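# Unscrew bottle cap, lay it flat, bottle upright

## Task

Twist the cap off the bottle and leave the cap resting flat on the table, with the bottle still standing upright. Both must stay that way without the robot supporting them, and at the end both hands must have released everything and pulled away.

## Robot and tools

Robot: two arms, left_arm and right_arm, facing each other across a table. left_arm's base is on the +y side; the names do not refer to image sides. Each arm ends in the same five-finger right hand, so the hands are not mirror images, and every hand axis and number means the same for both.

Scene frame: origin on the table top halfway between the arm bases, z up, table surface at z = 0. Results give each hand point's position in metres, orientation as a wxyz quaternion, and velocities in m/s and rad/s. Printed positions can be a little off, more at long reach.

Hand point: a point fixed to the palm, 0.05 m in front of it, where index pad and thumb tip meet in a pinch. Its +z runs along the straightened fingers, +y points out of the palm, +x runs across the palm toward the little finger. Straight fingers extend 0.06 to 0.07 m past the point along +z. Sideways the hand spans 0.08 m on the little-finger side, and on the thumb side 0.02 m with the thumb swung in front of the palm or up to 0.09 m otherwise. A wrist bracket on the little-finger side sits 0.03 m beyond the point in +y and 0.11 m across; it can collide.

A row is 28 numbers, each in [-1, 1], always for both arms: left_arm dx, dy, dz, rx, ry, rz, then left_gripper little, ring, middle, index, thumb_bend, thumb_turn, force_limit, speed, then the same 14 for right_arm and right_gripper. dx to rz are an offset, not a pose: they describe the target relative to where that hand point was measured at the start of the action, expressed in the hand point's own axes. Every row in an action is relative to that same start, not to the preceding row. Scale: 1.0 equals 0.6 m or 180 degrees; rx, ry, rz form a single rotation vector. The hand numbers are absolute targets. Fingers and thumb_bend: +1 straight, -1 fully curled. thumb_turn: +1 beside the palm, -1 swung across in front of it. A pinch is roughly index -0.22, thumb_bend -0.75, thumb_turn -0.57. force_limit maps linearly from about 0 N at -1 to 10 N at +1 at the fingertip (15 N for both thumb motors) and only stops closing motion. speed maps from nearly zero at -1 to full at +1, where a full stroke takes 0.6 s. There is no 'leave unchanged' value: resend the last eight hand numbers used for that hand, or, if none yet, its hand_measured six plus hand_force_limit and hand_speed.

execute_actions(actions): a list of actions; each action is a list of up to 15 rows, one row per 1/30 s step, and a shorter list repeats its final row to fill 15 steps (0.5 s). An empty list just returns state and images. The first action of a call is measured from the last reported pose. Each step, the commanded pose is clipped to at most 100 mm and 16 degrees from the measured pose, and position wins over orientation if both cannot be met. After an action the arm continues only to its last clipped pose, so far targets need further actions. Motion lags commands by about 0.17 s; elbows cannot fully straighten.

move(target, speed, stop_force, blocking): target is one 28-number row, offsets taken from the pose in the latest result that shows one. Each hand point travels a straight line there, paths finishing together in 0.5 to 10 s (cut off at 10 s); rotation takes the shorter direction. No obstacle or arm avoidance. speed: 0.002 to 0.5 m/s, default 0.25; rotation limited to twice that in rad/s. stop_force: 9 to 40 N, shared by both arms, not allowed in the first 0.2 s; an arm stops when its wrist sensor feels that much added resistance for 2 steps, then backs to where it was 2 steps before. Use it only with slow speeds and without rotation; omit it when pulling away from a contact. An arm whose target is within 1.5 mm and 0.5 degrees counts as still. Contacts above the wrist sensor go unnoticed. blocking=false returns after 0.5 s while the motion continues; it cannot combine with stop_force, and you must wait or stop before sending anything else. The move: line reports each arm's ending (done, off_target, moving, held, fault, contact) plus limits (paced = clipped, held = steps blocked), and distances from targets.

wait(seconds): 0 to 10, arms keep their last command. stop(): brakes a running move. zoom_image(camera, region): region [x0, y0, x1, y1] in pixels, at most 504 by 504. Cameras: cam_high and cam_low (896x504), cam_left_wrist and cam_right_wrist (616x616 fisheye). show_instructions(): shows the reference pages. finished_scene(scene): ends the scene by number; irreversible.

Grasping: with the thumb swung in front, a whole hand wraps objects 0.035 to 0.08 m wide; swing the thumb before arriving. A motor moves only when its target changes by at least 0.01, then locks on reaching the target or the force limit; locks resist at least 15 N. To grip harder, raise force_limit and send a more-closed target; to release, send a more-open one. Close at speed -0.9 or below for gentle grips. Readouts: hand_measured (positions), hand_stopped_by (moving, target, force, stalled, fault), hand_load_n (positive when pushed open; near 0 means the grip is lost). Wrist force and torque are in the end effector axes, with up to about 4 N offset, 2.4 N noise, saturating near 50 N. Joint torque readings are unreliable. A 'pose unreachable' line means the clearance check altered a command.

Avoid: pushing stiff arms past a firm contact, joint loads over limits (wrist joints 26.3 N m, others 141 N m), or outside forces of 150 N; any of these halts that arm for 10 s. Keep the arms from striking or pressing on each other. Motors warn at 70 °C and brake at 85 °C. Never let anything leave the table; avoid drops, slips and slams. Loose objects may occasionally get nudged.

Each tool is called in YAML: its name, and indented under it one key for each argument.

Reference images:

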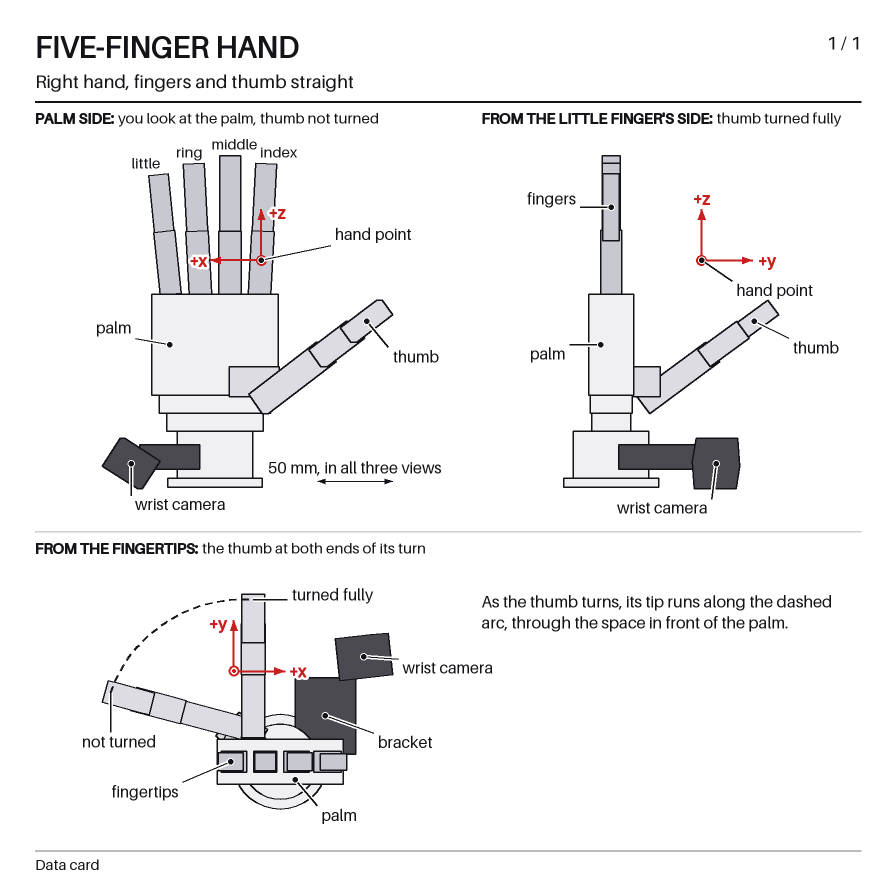

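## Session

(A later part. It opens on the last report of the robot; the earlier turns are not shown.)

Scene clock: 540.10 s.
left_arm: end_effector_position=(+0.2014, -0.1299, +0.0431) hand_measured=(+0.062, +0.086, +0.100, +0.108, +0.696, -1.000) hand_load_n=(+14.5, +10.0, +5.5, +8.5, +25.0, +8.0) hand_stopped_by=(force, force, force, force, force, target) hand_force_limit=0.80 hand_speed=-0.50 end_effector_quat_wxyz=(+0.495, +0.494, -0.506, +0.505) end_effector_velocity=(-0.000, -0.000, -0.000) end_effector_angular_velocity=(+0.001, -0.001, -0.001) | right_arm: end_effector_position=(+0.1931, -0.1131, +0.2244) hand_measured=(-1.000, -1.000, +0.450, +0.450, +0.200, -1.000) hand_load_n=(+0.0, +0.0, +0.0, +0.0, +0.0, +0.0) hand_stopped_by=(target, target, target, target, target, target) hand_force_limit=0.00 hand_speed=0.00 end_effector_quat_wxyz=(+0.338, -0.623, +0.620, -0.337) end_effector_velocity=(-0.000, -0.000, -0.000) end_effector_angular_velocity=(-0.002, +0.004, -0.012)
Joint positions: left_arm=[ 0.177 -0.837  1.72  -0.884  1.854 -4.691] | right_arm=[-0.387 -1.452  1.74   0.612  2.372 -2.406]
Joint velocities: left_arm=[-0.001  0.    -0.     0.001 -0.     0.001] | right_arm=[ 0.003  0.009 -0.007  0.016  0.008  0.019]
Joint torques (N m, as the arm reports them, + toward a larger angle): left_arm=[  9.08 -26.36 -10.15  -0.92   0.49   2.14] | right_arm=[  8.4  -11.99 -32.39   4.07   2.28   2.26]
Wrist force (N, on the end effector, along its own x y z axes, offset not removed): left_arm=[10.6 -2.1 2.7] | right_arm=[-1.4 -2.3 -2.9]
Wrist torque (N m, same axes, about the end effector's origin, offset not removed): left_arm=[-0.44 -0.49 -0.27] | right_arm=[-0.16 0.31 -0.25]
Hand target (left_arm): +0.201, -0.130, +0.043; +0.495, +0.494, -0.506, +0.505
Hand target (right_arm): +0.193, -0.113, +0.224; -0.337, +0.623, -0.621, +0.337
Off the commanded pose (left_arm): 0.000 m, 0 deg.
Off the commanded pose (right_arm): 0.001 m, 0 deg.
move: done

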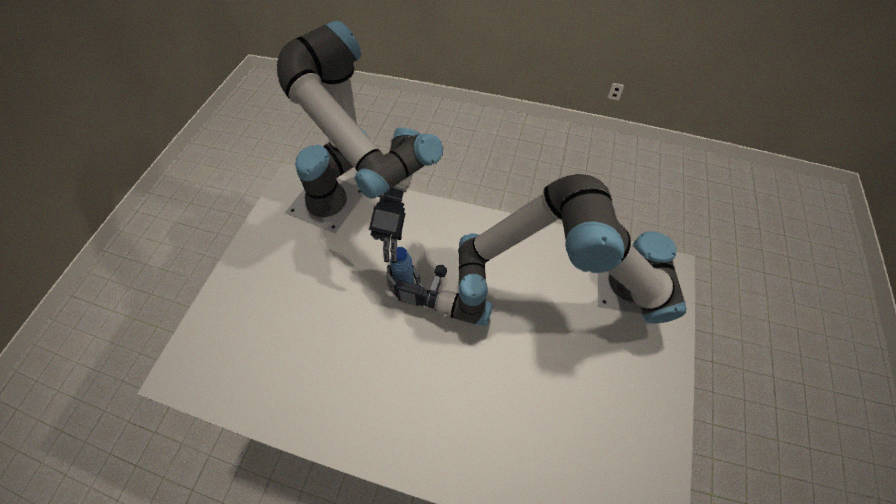

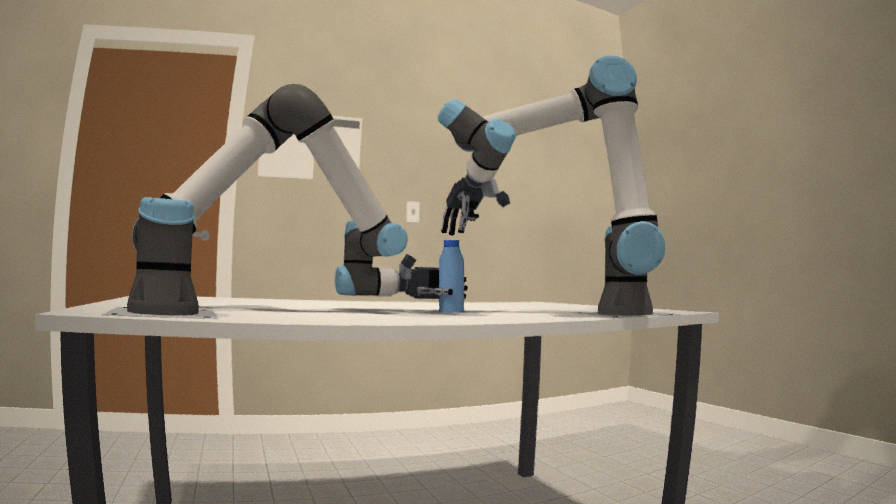

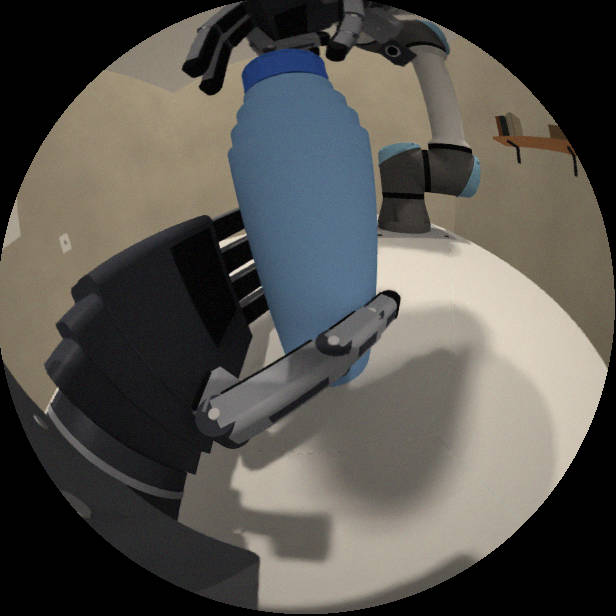

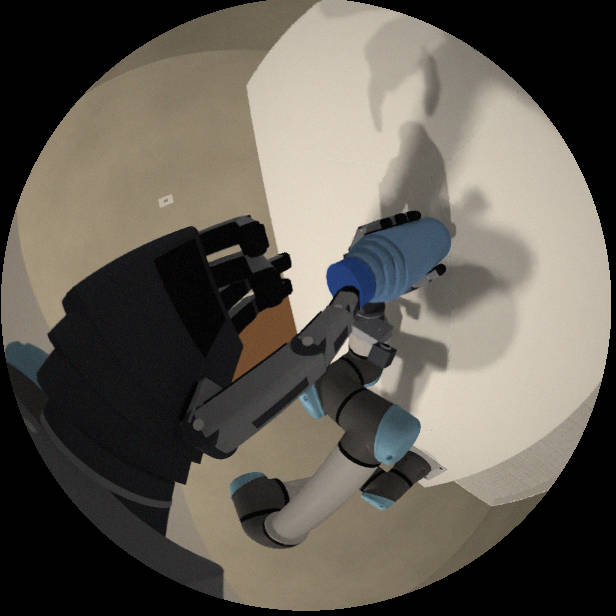

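move:
  target: [0,0,0,0,0,0, -0.7,-0.7,-0.7,-0.7,-0.6,-1,0.8,-0.5, -0.0083,0.0507,0.0262,0,0,0, -1,-1,0.45,0.45,0.2,-1,0,0]
  speed: 0.04
  stop_force: 10

zoom_image:
  camera: "cam_right_wrist"
  region: [220, 200, 420, 360]

zoom_image:
  camera: "cam_low"
  region: [390, 150, 530, 290]

Scene clock: 580.50 s.
left_arm: end_effector_position=(+0.2014, -0.1299, +0.0431) hand_measured=(+0.062, +0.086, +0.100, +0.108, +0.696, -1.000) hand_load_n=(+14.5, +10.0, +5.5, +8.5, +25.0, +8.0) hand_stopped_by=(force, force, force, force, force, target) hand_force_limit=0.80 hand_speed=-0.50 end_effector_quat_wxyz=(+0.495, +0.494, -0.506, +0.505) end_effector_velocity=(-0.000, -0.001, +0.001) end_effector_angular_velocity=(-0.003, -0.001, -0.001) | right_arm: end_effector_position=(+0.1897, -0.1082, +0.1905) hand_measured=(-1.000, -1.000, +0.450, +0.450, +0.200, -1.000) hand_load_n=(+0.0, +0.0, +0.0, +0.0, +0.0, +0.0) hand_stopped_by=(target, target, target, target, target, target) hand_force_limit=0.00 hand_speed=0.00 end_effector_quat_wxyz=(+0.338, -0.623, +0.620, -0.337) end_effector_velocity=(-0.000, -0.000, -0.003) end_effector_angular_velocity=(-0.001, +0.001, -0.000)
Joint positions: left_arm=[ 0.177 -0.837  1.72  -0.884  1.854 -4.691] | right_arm=[-0.371 -1.413  1.789  0.537  2.382 -2.389]
Joint velocities: left_arm=[-0.001  0.    -0.002 -0.001 -0.    -0.   ] | right_arm=[ 0.001  0.003  0.004 -0.005  0.001  0.001]
Joint torques (N m, as the arm reports them, + toward a larger angle): left_arm=[  9.   -25.74 -10.65  -1.01   0.38   2.19] | right_arm=[  8.84 -12.32  -5.15  -1.31   2.33   2.27]
Wrist force (N, on the end effector, along its own x y z axes, offset not removed): left_arm=[9.8 -3.0 3.1] | right_arm=[-1.6 -2.6 -2.5]
Wrist torque (N m, same axes, about the end effector's origin, offset not removed): left_arm=[-0.27 -0.10 -0.21] | right_arm=[-0.17 0.45 -0.29]
Hand target (left_arm): +0.201, -0.130, +0.043; +0.495, +0.494, -0.506, +0.505
Hand target (right_arm): +0.190, -0.108, +0.190; -0.338, +0.623, -0.620, +0.337
Off the commanded pose (left_arm): 0.000 m, 0 deg.
Off the commanded pose (right_arm): 0.000 m, 0 deg.
move: done

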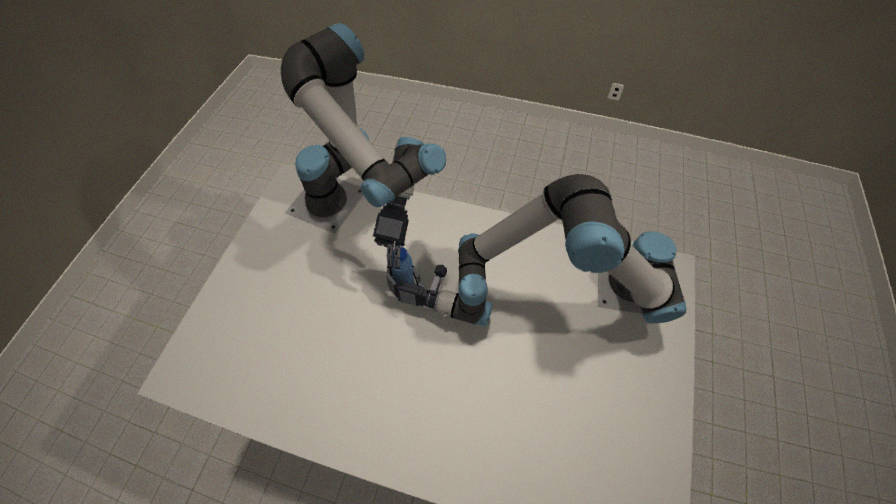

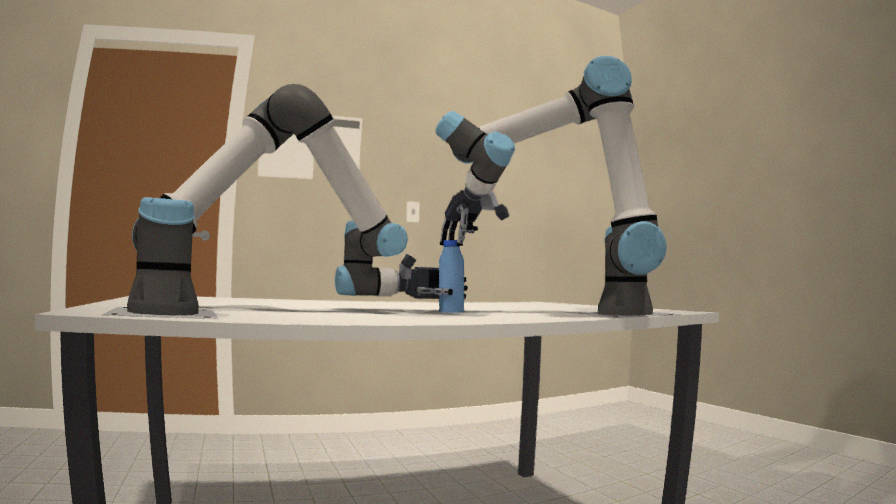

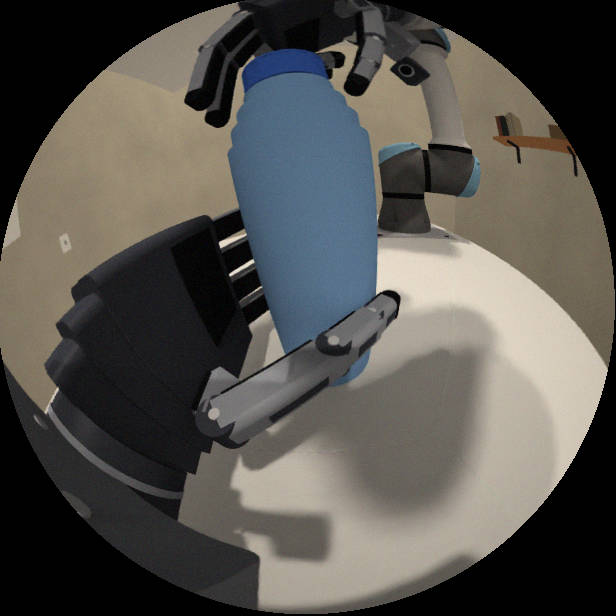

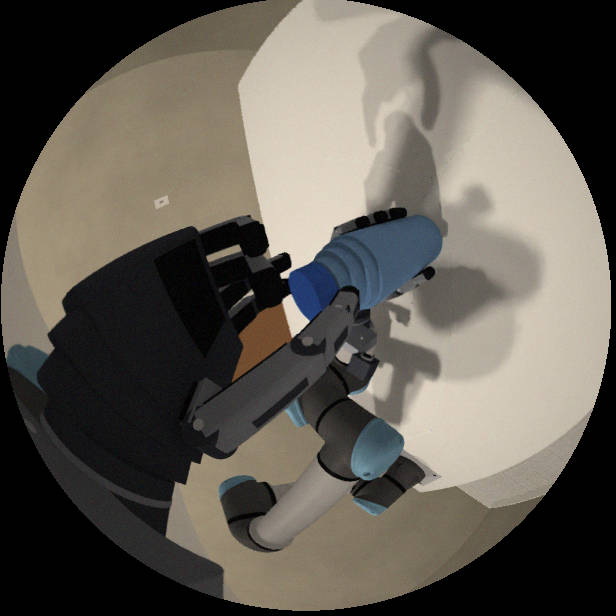

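Region (220, 200, 420, 360) of cam_right_wrist's 616x616 image, scaled by 2.520, with more detail than that image has; it fills the top 403 rows of this view, and the rest is white.

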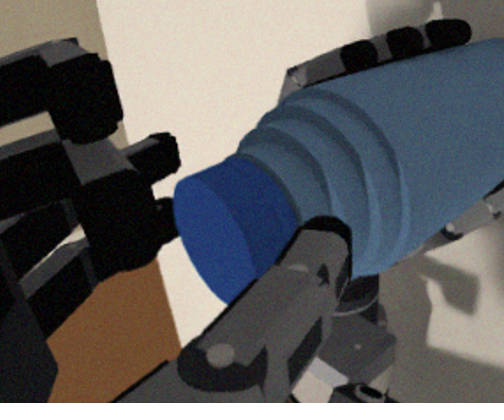

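Region (390, 150, 530, 290) of cam_low's 896x504 image, scaled by 3.600, with more detail than that image has.

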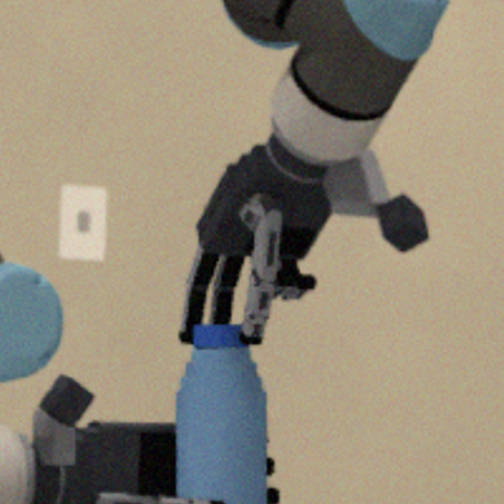

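move:
  target: [0,0,0,0,0,0, -0.7,-0.7,-0.7,-0.7,-0.6,-1,0.8,-0.5, -0.0075,0,0,0,0,0, -1,-1,0.45,0.45,0.2,-1,0,0]
  speed: 0.03

move:
  target: [0,0,0,0,0,0, -0.7,-0.7,-0.7,-0.7,-0.6,-1,0.8,-0.5, 0,0,0,0,0,0, -1,-1,-0.3,-0.3,-0.8,-1,0.8,-0.6]

zoom_image:
  camera: "cam_right_wrist"
  region: [220, 200, 420, 360]

Scene clock: 615.97 s.
left_arm: end_effector_position=(+0.2014, -0.1299, +0.0431) hand_measured=(+0.062, +0.086, +0.100, +0.108, +0.696, -1.000) hand_load_n=(+14.5, +10.0, +5.5, +8.5, +25.0, +8.0) hand_stopped_by=(force, force, force, force, force, target) hand_force_limit=0.80 hand_speed=-0.50 end_effector_quat_wxyz=(+0.495, +0.494, -0.506, +0.505) end_effector_velocity=(-0.001, -0.001, +0.001) end_effector_angular_velocity=(-0.001, -0.002, -0.002) | right_arm: end_effector_position=(+0.1897, -0.1039, +0.1905) hand_measured=(-1.000, -1.000, +0.450, +0.450, +0.200, -1.000) hand_load_n=(+0.0, +0.0, +0.0, +0.0, +0.0, +0.0) hand_stopped_by=(target, target, target, target, target, target) hand_force_limit=0.00 hand_speed=0.00 end_effector_quat_wxyz=(+0.338, -0.623, +0.620, -0.337) end_effector_velocity=(+0.000, +0.002, +0.000) end_effector_angular_velocity=(-0.001, -0.000, -0.000)
Joint positions: left_arm=[ 0.177 -0.837  1.72  -0.884  1.854 -4.691] | right_arm=[-0.365 -1.402  1.776  0.543  2.385 -2.382]
Joint velocities: left_arm=[-0.002 -0.    -0.001 -0.     0.     0.001] | right_arm=[ 0.003  0.005 -0.005  0.003  0.002  0.002]
Joint torques (N m, as the arm reports them, + toward a larger angle): left_arm=[  9.32 -26.59 -10.95  -1.11   0.42   2.16] | right_arm=[  7.81 -12.38 -33.38   4.07   2.13   2.27]
Wrist force (N, on the end effector, along its own x y z axes, offset not removed): left_arm=[10.4 2.0 1.1] | right_arm=[0.0 -3.7 -3.5]
Wrist torque (N m, same axes, about the end effector's origin, offset not removed): left_arm=[0.56 -0.32 -0.07] | right_arm=[-0.32 0.22 -0.16]
Hand target (left_arm): +0.201, -0.130, +0.043; +0.495, +0.494, -0.506, +0.505
Hand target (right_arm): +0.190, -0.104, +0.191; -0.338, +0.623, -0.620, +0.337
Off the commanded pose (left_arm): 0.000 m, 0 deg.
Off the commanded pose (right_arm): 0.000 m, 0 deg.
move: done

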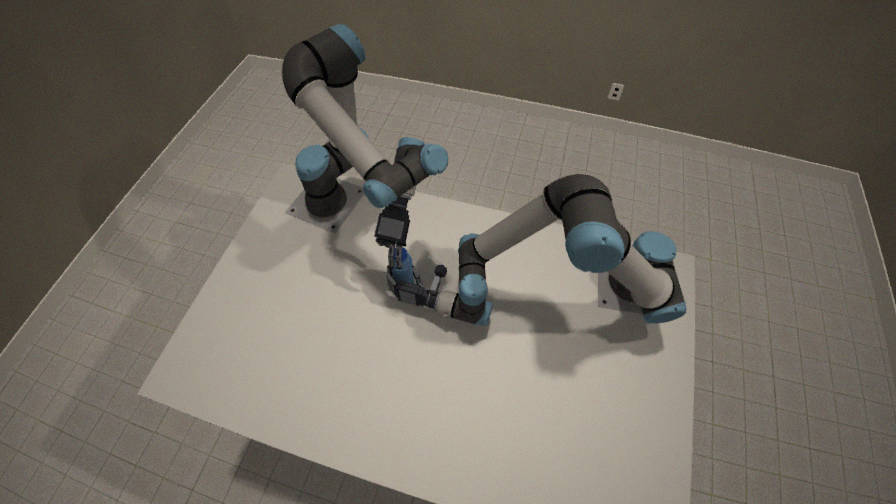

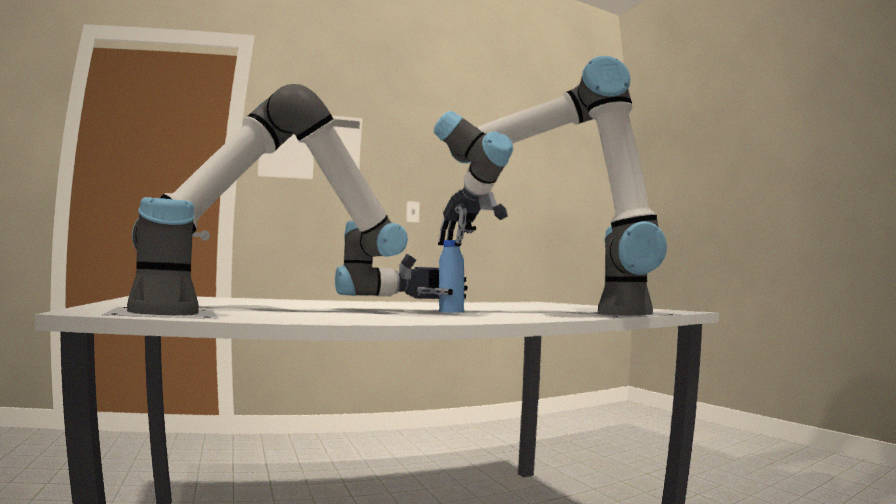

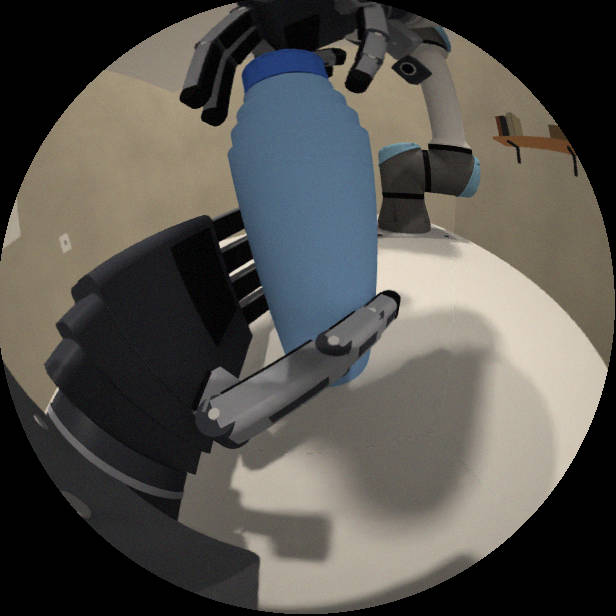

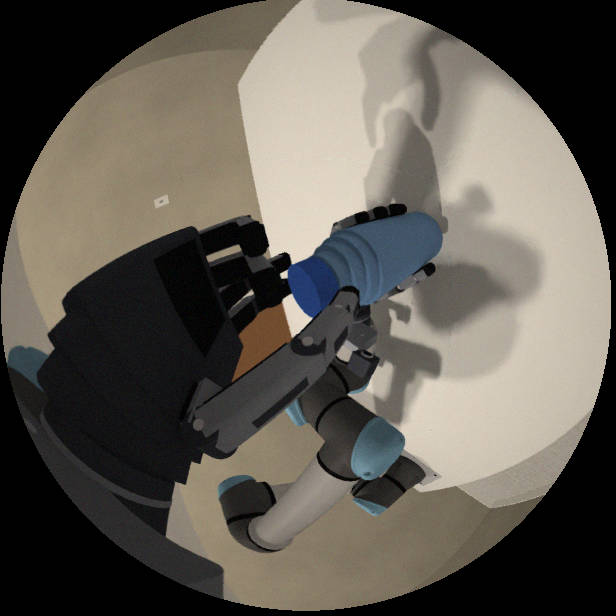

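Scene clock: 616.93 s.
left_arm: end_effector_position=(+0.2014, -0.1299, +0.0431) hand_measured=(+0.062, +0.086, +0.100, +0.108, +0.696, -1.000) hand_load_n=(+9.0, +6.5, +4.5, +9.5, +25.5, +6.0) hand_stopped_by=(force, force, force, force, force, target) hand_force_limit=0.80 hand_speed=-0.50 end_effector_quat_wxyz=(+0.495, +0.494, -0.506, +0.505) end_effector_velocity=(+0.001, -0.000, +0.000) end_effector_angular_velocity=(-0.000, -0.000, +0.001) | right_arm: end_effector_position=(+0.1897, -0.1039, +0.1905) hand_measured=(-1.000, -1.000, +0.146, +0.122, -0.058, -1.000) hand_load_n=(+0.0, +0.0, +10.5, +11.0, +14.0, +0.0) hand_stopped_by=(target, target, force, force, force, target) hand_force_limit=0.80 hand_speed=-0.60 end_effector_quat_wxyz=(+0.338, -0.623, +0.620, -0.337) end_effector_velocity=(-0.000, +0.000, +0.000) end_effector_angular_velocity=(-0.001, +0.000, +0.001)
Joint positions: left_arm=[ 0.177 -0.837  1.72  -0.884  1.855 -4.691] | right_arm=[-0.365 -1.402  1.776  0.543  2.385 -2.382]
Joint velocities: left_arm=[ 0.    -0.    -0.     0.    -0.001  0.   ] | right_arm=[-0.    -0.    -0.     0.    -0.001 -0.001]
Joint torques (N m, as the arm reports them, + toward a larger angle): left_arm=[  9.46 -28.2  -11.35  -0.9   -4.91   2.23] | right_arm=[ -1.11 -30.3   -0.25  -0.11  -3.18  -2.4 ]
Wrist force (N, on the end effector, along its own x y z axes, offset not removed): left_arm=[5.9 14.4 -1.0] | right_arm=[-0.7 -13.9 1.2]
Wrist torque (N m, same axes, about the end effector's origin, offset not removed): left_arm=[0.53 0.28 0.09] | right_arm=[0.25 0.35 -0.43]
Hand target (left_arm): +0.201, -0.130, +0.043; +0.495, +0.494, -0.506, +0.505
Hand target (right_arm): +0.190, -0.104, +0.191; -0.338, +0.623, -0.620, +0.337
Off the commanded pose (left_arm): 0.000 m, 0 deg.
Off the commanded pose (right_arm): 0.000 m, 0 deg.
move: done

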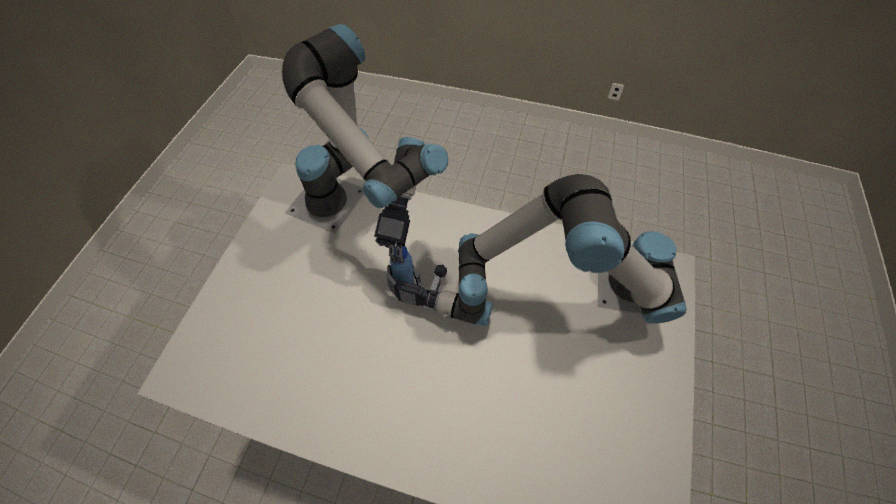

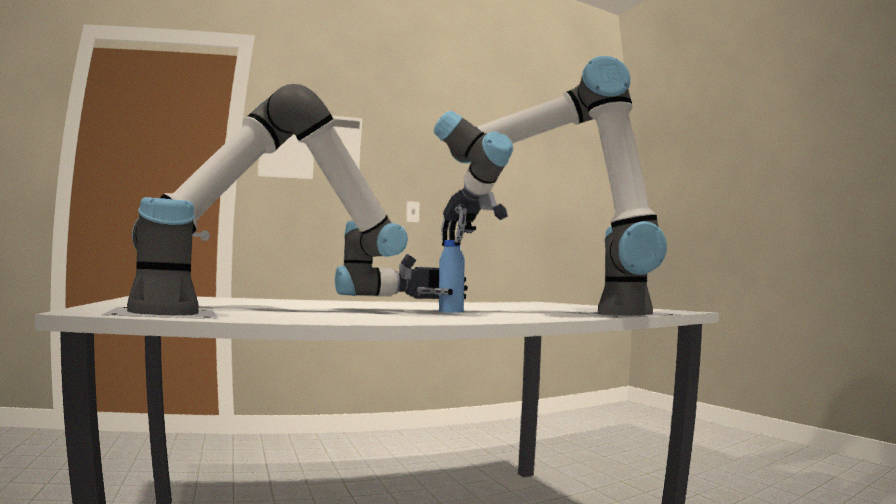

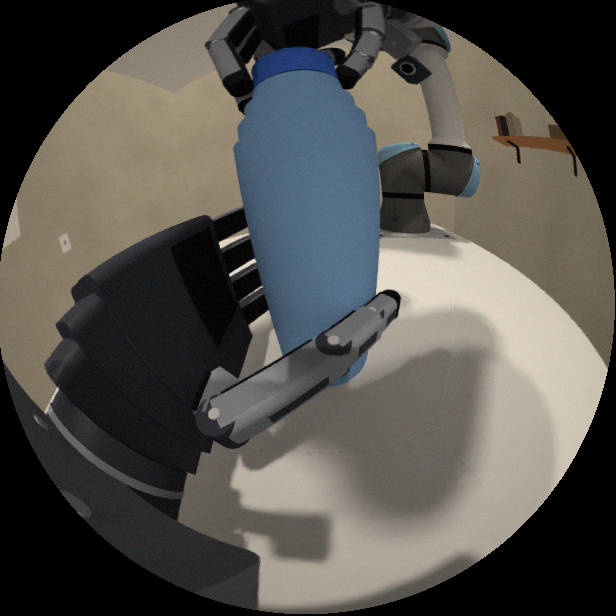

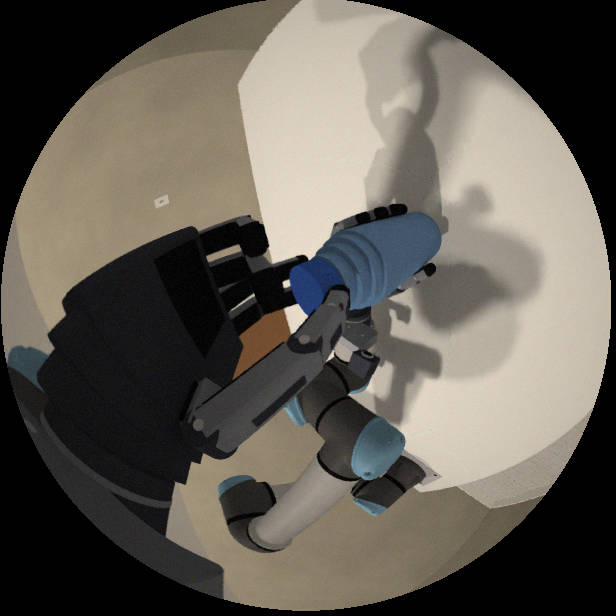

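Region (220, 200, 420, 360) of cam_right_wrist's 616x616 image, scaled by 2.520, with more detail than that image has; it fills the top 403 rows of this view, and the rest is white.

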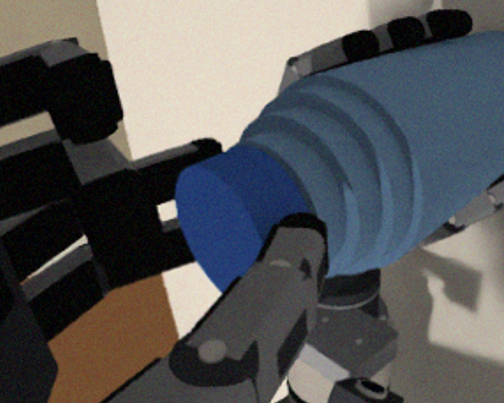

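move:
  target: [0,0,0,0,0,0, -0.7,-0.7,-0.7,-0.7,-0.6,-1,0.8,-0.5, 0.0049,0.0029,-0.0043,0,-0.207,-0.140, -1,-1,-0.3,-0.3,-0.8,-1,0.8,-0.6]
  speed: 0.15

zoom_image:
  camera: "cam_low"
  region: [390, 180, 530, 320]

Scene clock: 642.73 s.
left_arm: end_effector_position=(+0.2014, -0.1299, +0.0431) hand_measured=(+0.062, +0.086, +0.100, +0.108, +0.696, -1.000) hand_load_n=(+8.0, +6.0, +5.5, +11.0, +23.5, +6.5) hand_stopped_by=(force, force, force, force, force, target) hand_force_limit=0.80 hand_speed=-0.50 end_effector_quat_wxyz=(+0.495, +0.494, -0.506, +0.505) end_effector_velocity=(+0.000, -0.000, +0.000) end_effector_angular_velocity=(-0.000, +0.001, +0.000) | right_arm: end_effector_position=(+0.1868, -0.1070, +0.1909) hand_measured=(-1.000, -1.000, +0.146, +0.122, -0.056, -1.000) hand_load_n=(+0.0, +0.0, +6.0, +9.0, +13.0, +0.5) hand_stopped_by=(target, target, force, force, force, target) hand_force_limit=0.80 hand_speed=-0.60 end_effector_quat_wxyz=(+0.436, -0.815, +0.333, -0.187) end_effector_velocity=(-0.000, -0.000, -0.000) end_effector_angular_velocity=(+0.001, +0.002, +0.012)
Joint positions: left_arm=[ 0.177 -0.837  1.72  -0.884  1.855 -4.691] | right_arm=[-0.789 -1.71   2.025  0.272  1.447 -3.241]
Joint velocities: left_arm=[ 0.    -0.    -0.     0.     0.    -0.001] | right_arm=[-0.009 -0.001  0.001  0.002 -0.019 -0.01 ]
Joint torques (N m, as the arm reports them, + toward a larger angle): left_arm=[  3.97 -35.37 -10.94  -1.04   2.26   2.17] | right_arm=[ -4.03 -20.61  -6.33   2.21  -2.09  -2.35]
Wrist force (N, on the end effector, along its own x y z axes, offset not removed): left_arm=[0.0 -4.1 -8.7] | right_arm=[0.5 -8.2 -8.5]
Wrist torque (N m, same axes, about the end effector's origin, offset not removed): left_arm=[0.02 0.78 -0.50] | right_arm=[-0.81 0.61 -0.50]
Hand target (left_arm): +0.201, -0.130, +0.043; +0.495, +0.494, -0.506, +0.505
Hand target (right_arm): +0.187, -0.107, +0.191; -0.437, +0.815, -0.332, +0.187
Off the commanded pose (left_arm): 0.000 m, 0 deg.
Off the commanded pose (right_arm): 0.001 m, 0 deg.
move: done

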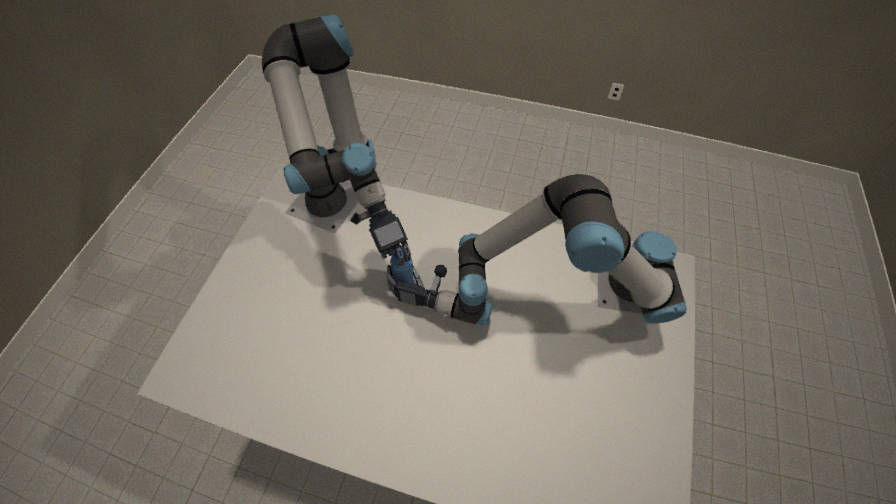

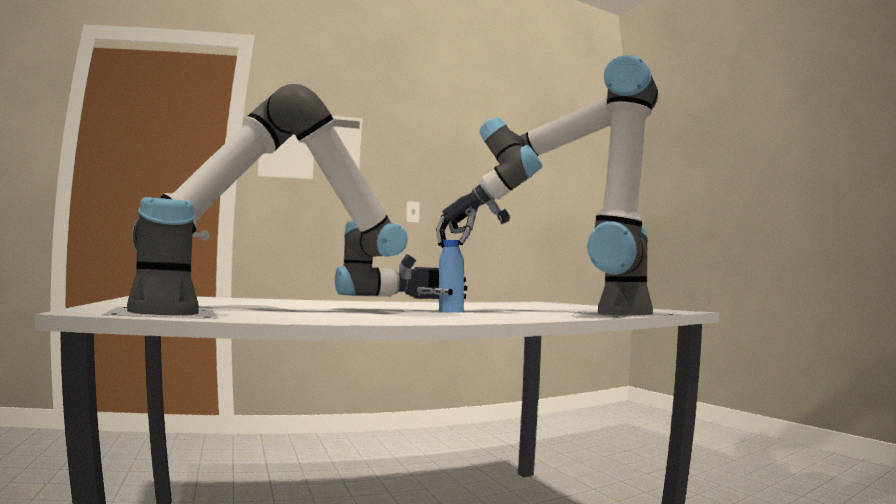

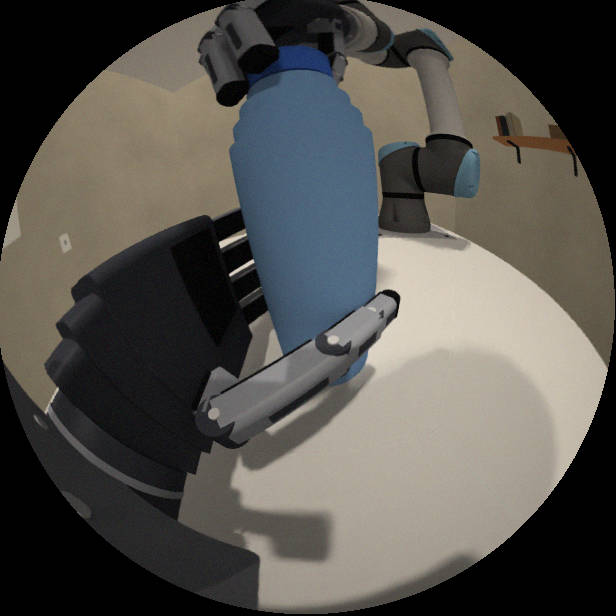

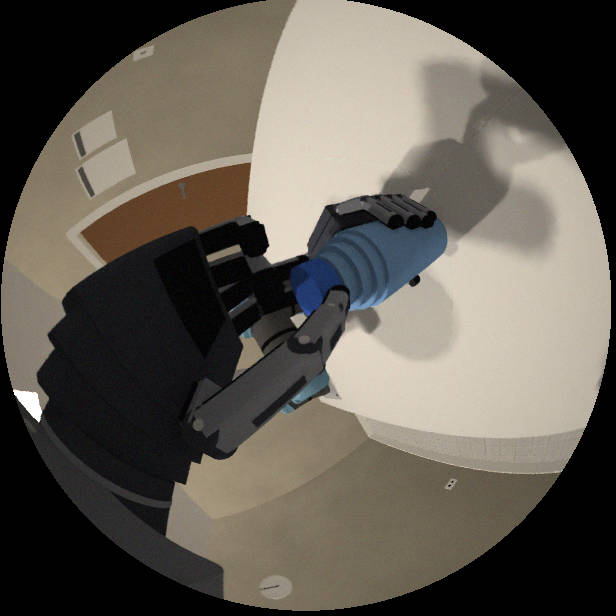

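Region (390, 180, 530, 320) of cam_low's 896x504 image, scaled by 3.600, with more detail than that image has.

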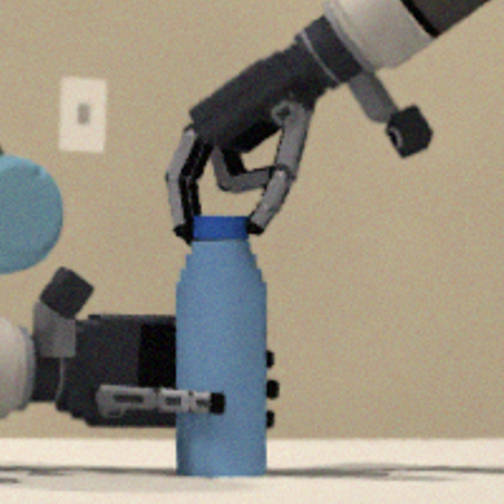

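execute_actions:
  actions: []

Scene clock: 678.50 s.
left_arm: end_effector_position=(+0.2014, -0.1299, +0.0431) hand_measured=(+0.062, +0.086, +0.100, +0.108, +0.696, -1.000) hand_load_n=(+8.0, +6.0, +5.5, +11.0, +23.5, +6.5) hand_stopped_by=(force, force, force, force, force, target) hand_force_limit=0.80 hand_speed=-0.50 end_effector_quat_wxyz=(+0.495, +0.494, -0.506, +0.505) end_effector_velocity=(-0.002, -0.000, +0.000) end_effector_angular_velocity=(+0.000, +0.002, -0.002) | right_arm: end_effector_position=(+0.1868, -0.1070, +0.1909) hand_measured=(-1.000, -1.000, +0.146, +0.122, -0.056, -1.000) hand_load_n=(+0.0, +0.0, +6.0, +9.0, +13.0, +0.5) hand_stopped_by=(target, target, force, force, force, target) hand_force_limit=0.80 hand_speed=-0.60 end_effector_quat_wxyz=(+0.437, -0.815, +0.332, -0.187) end_effector_velocity=(-0.001, -0.000, -0.001) end_effector_angular_velocity=(-0.001, +0.001, +0.001)
Joint positions: left_arm=[ 0.177 -0.837  1.72  -0.884  1.855 -4.691] | right_arm=[-0.79  -1.71   2.025  0.272  1.445 -3.242]
Joint velocities: left_arm=[-0.002  0.     0.    -0.    -0.    -0.002] | right_arm=[ 0.    -0.     0.002  0.    -0.001 -0.001]
Joint torques (N m, as the arm reports them, + toward a larger angle): left_arm=[ -5.06 -35.4  -10.59  -0.97  -1.45   2.16] | right_arm=[ -4.1  -19.78  -5.5    2.56  -2.21  -2.63]
Wrist force (N, on the end effector, along its own x y z axes, offset not removed): left_arm=[1.2 -7.2 -9.4] | right_arm=[2.8 -7.7 -10.4]
Wrist torque (N m, same axes, about the end effector's origin, offset not removed): left_arm=[-0.47 0.76 -0.52] | right_arm=[-0.57 0.28 -0.28]
Hand target (left_arm): +0.201, -0.130, +0.043; +0.495, +0.494, -0.506, +0.505
Hand target (right_arm): +0.187, -0.107, +0.191; -0.437, +0.815, -0.332, +0.187
Off the commanded pose (left_arm): 0.000 m, 0 deg.
Off the commanded pose (right_arm): 0.001 m, 0 deg.

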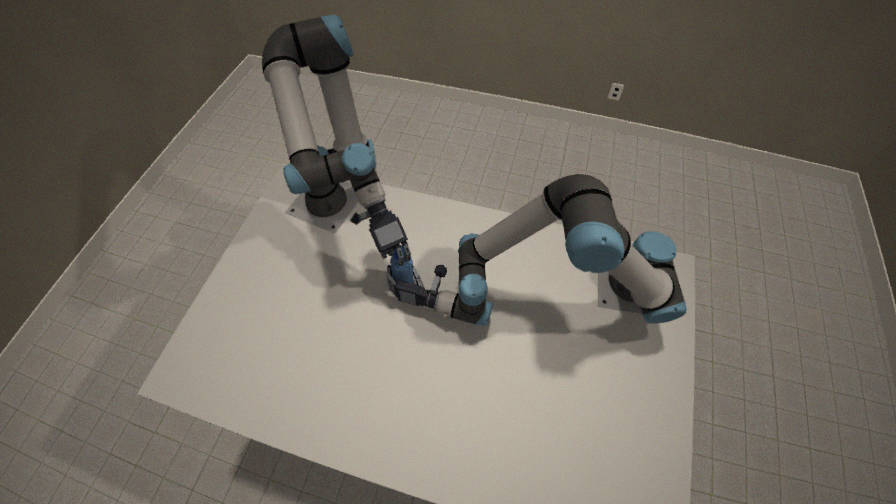

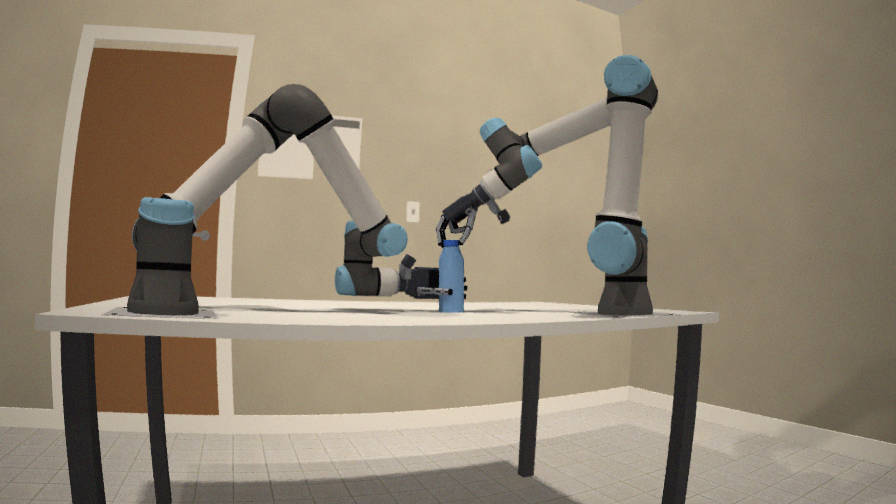

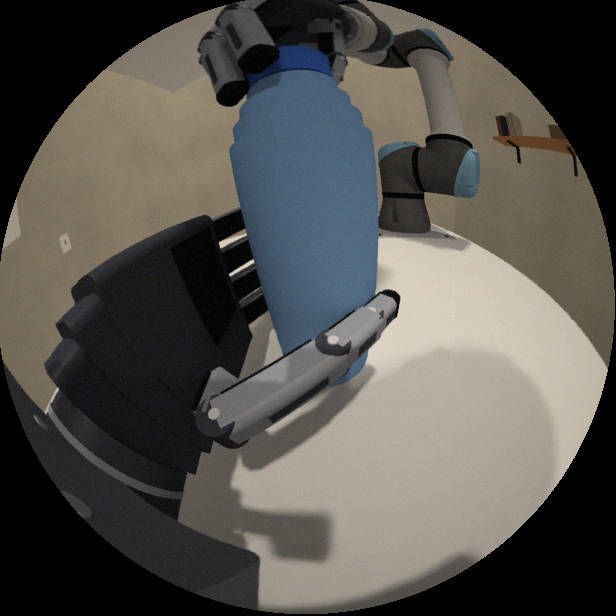

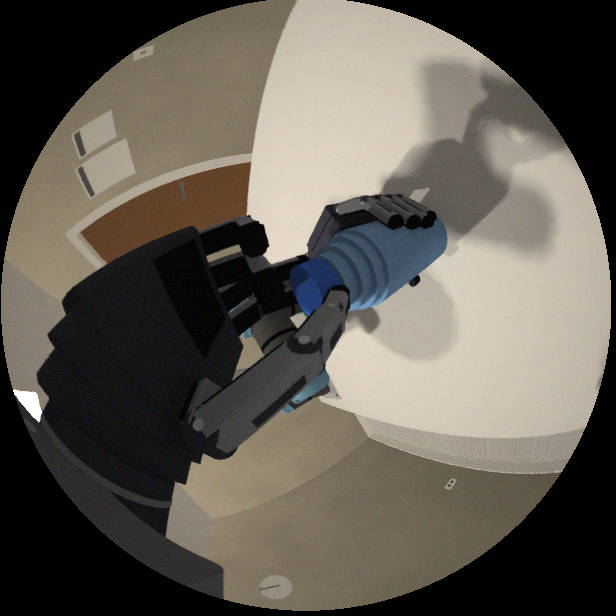

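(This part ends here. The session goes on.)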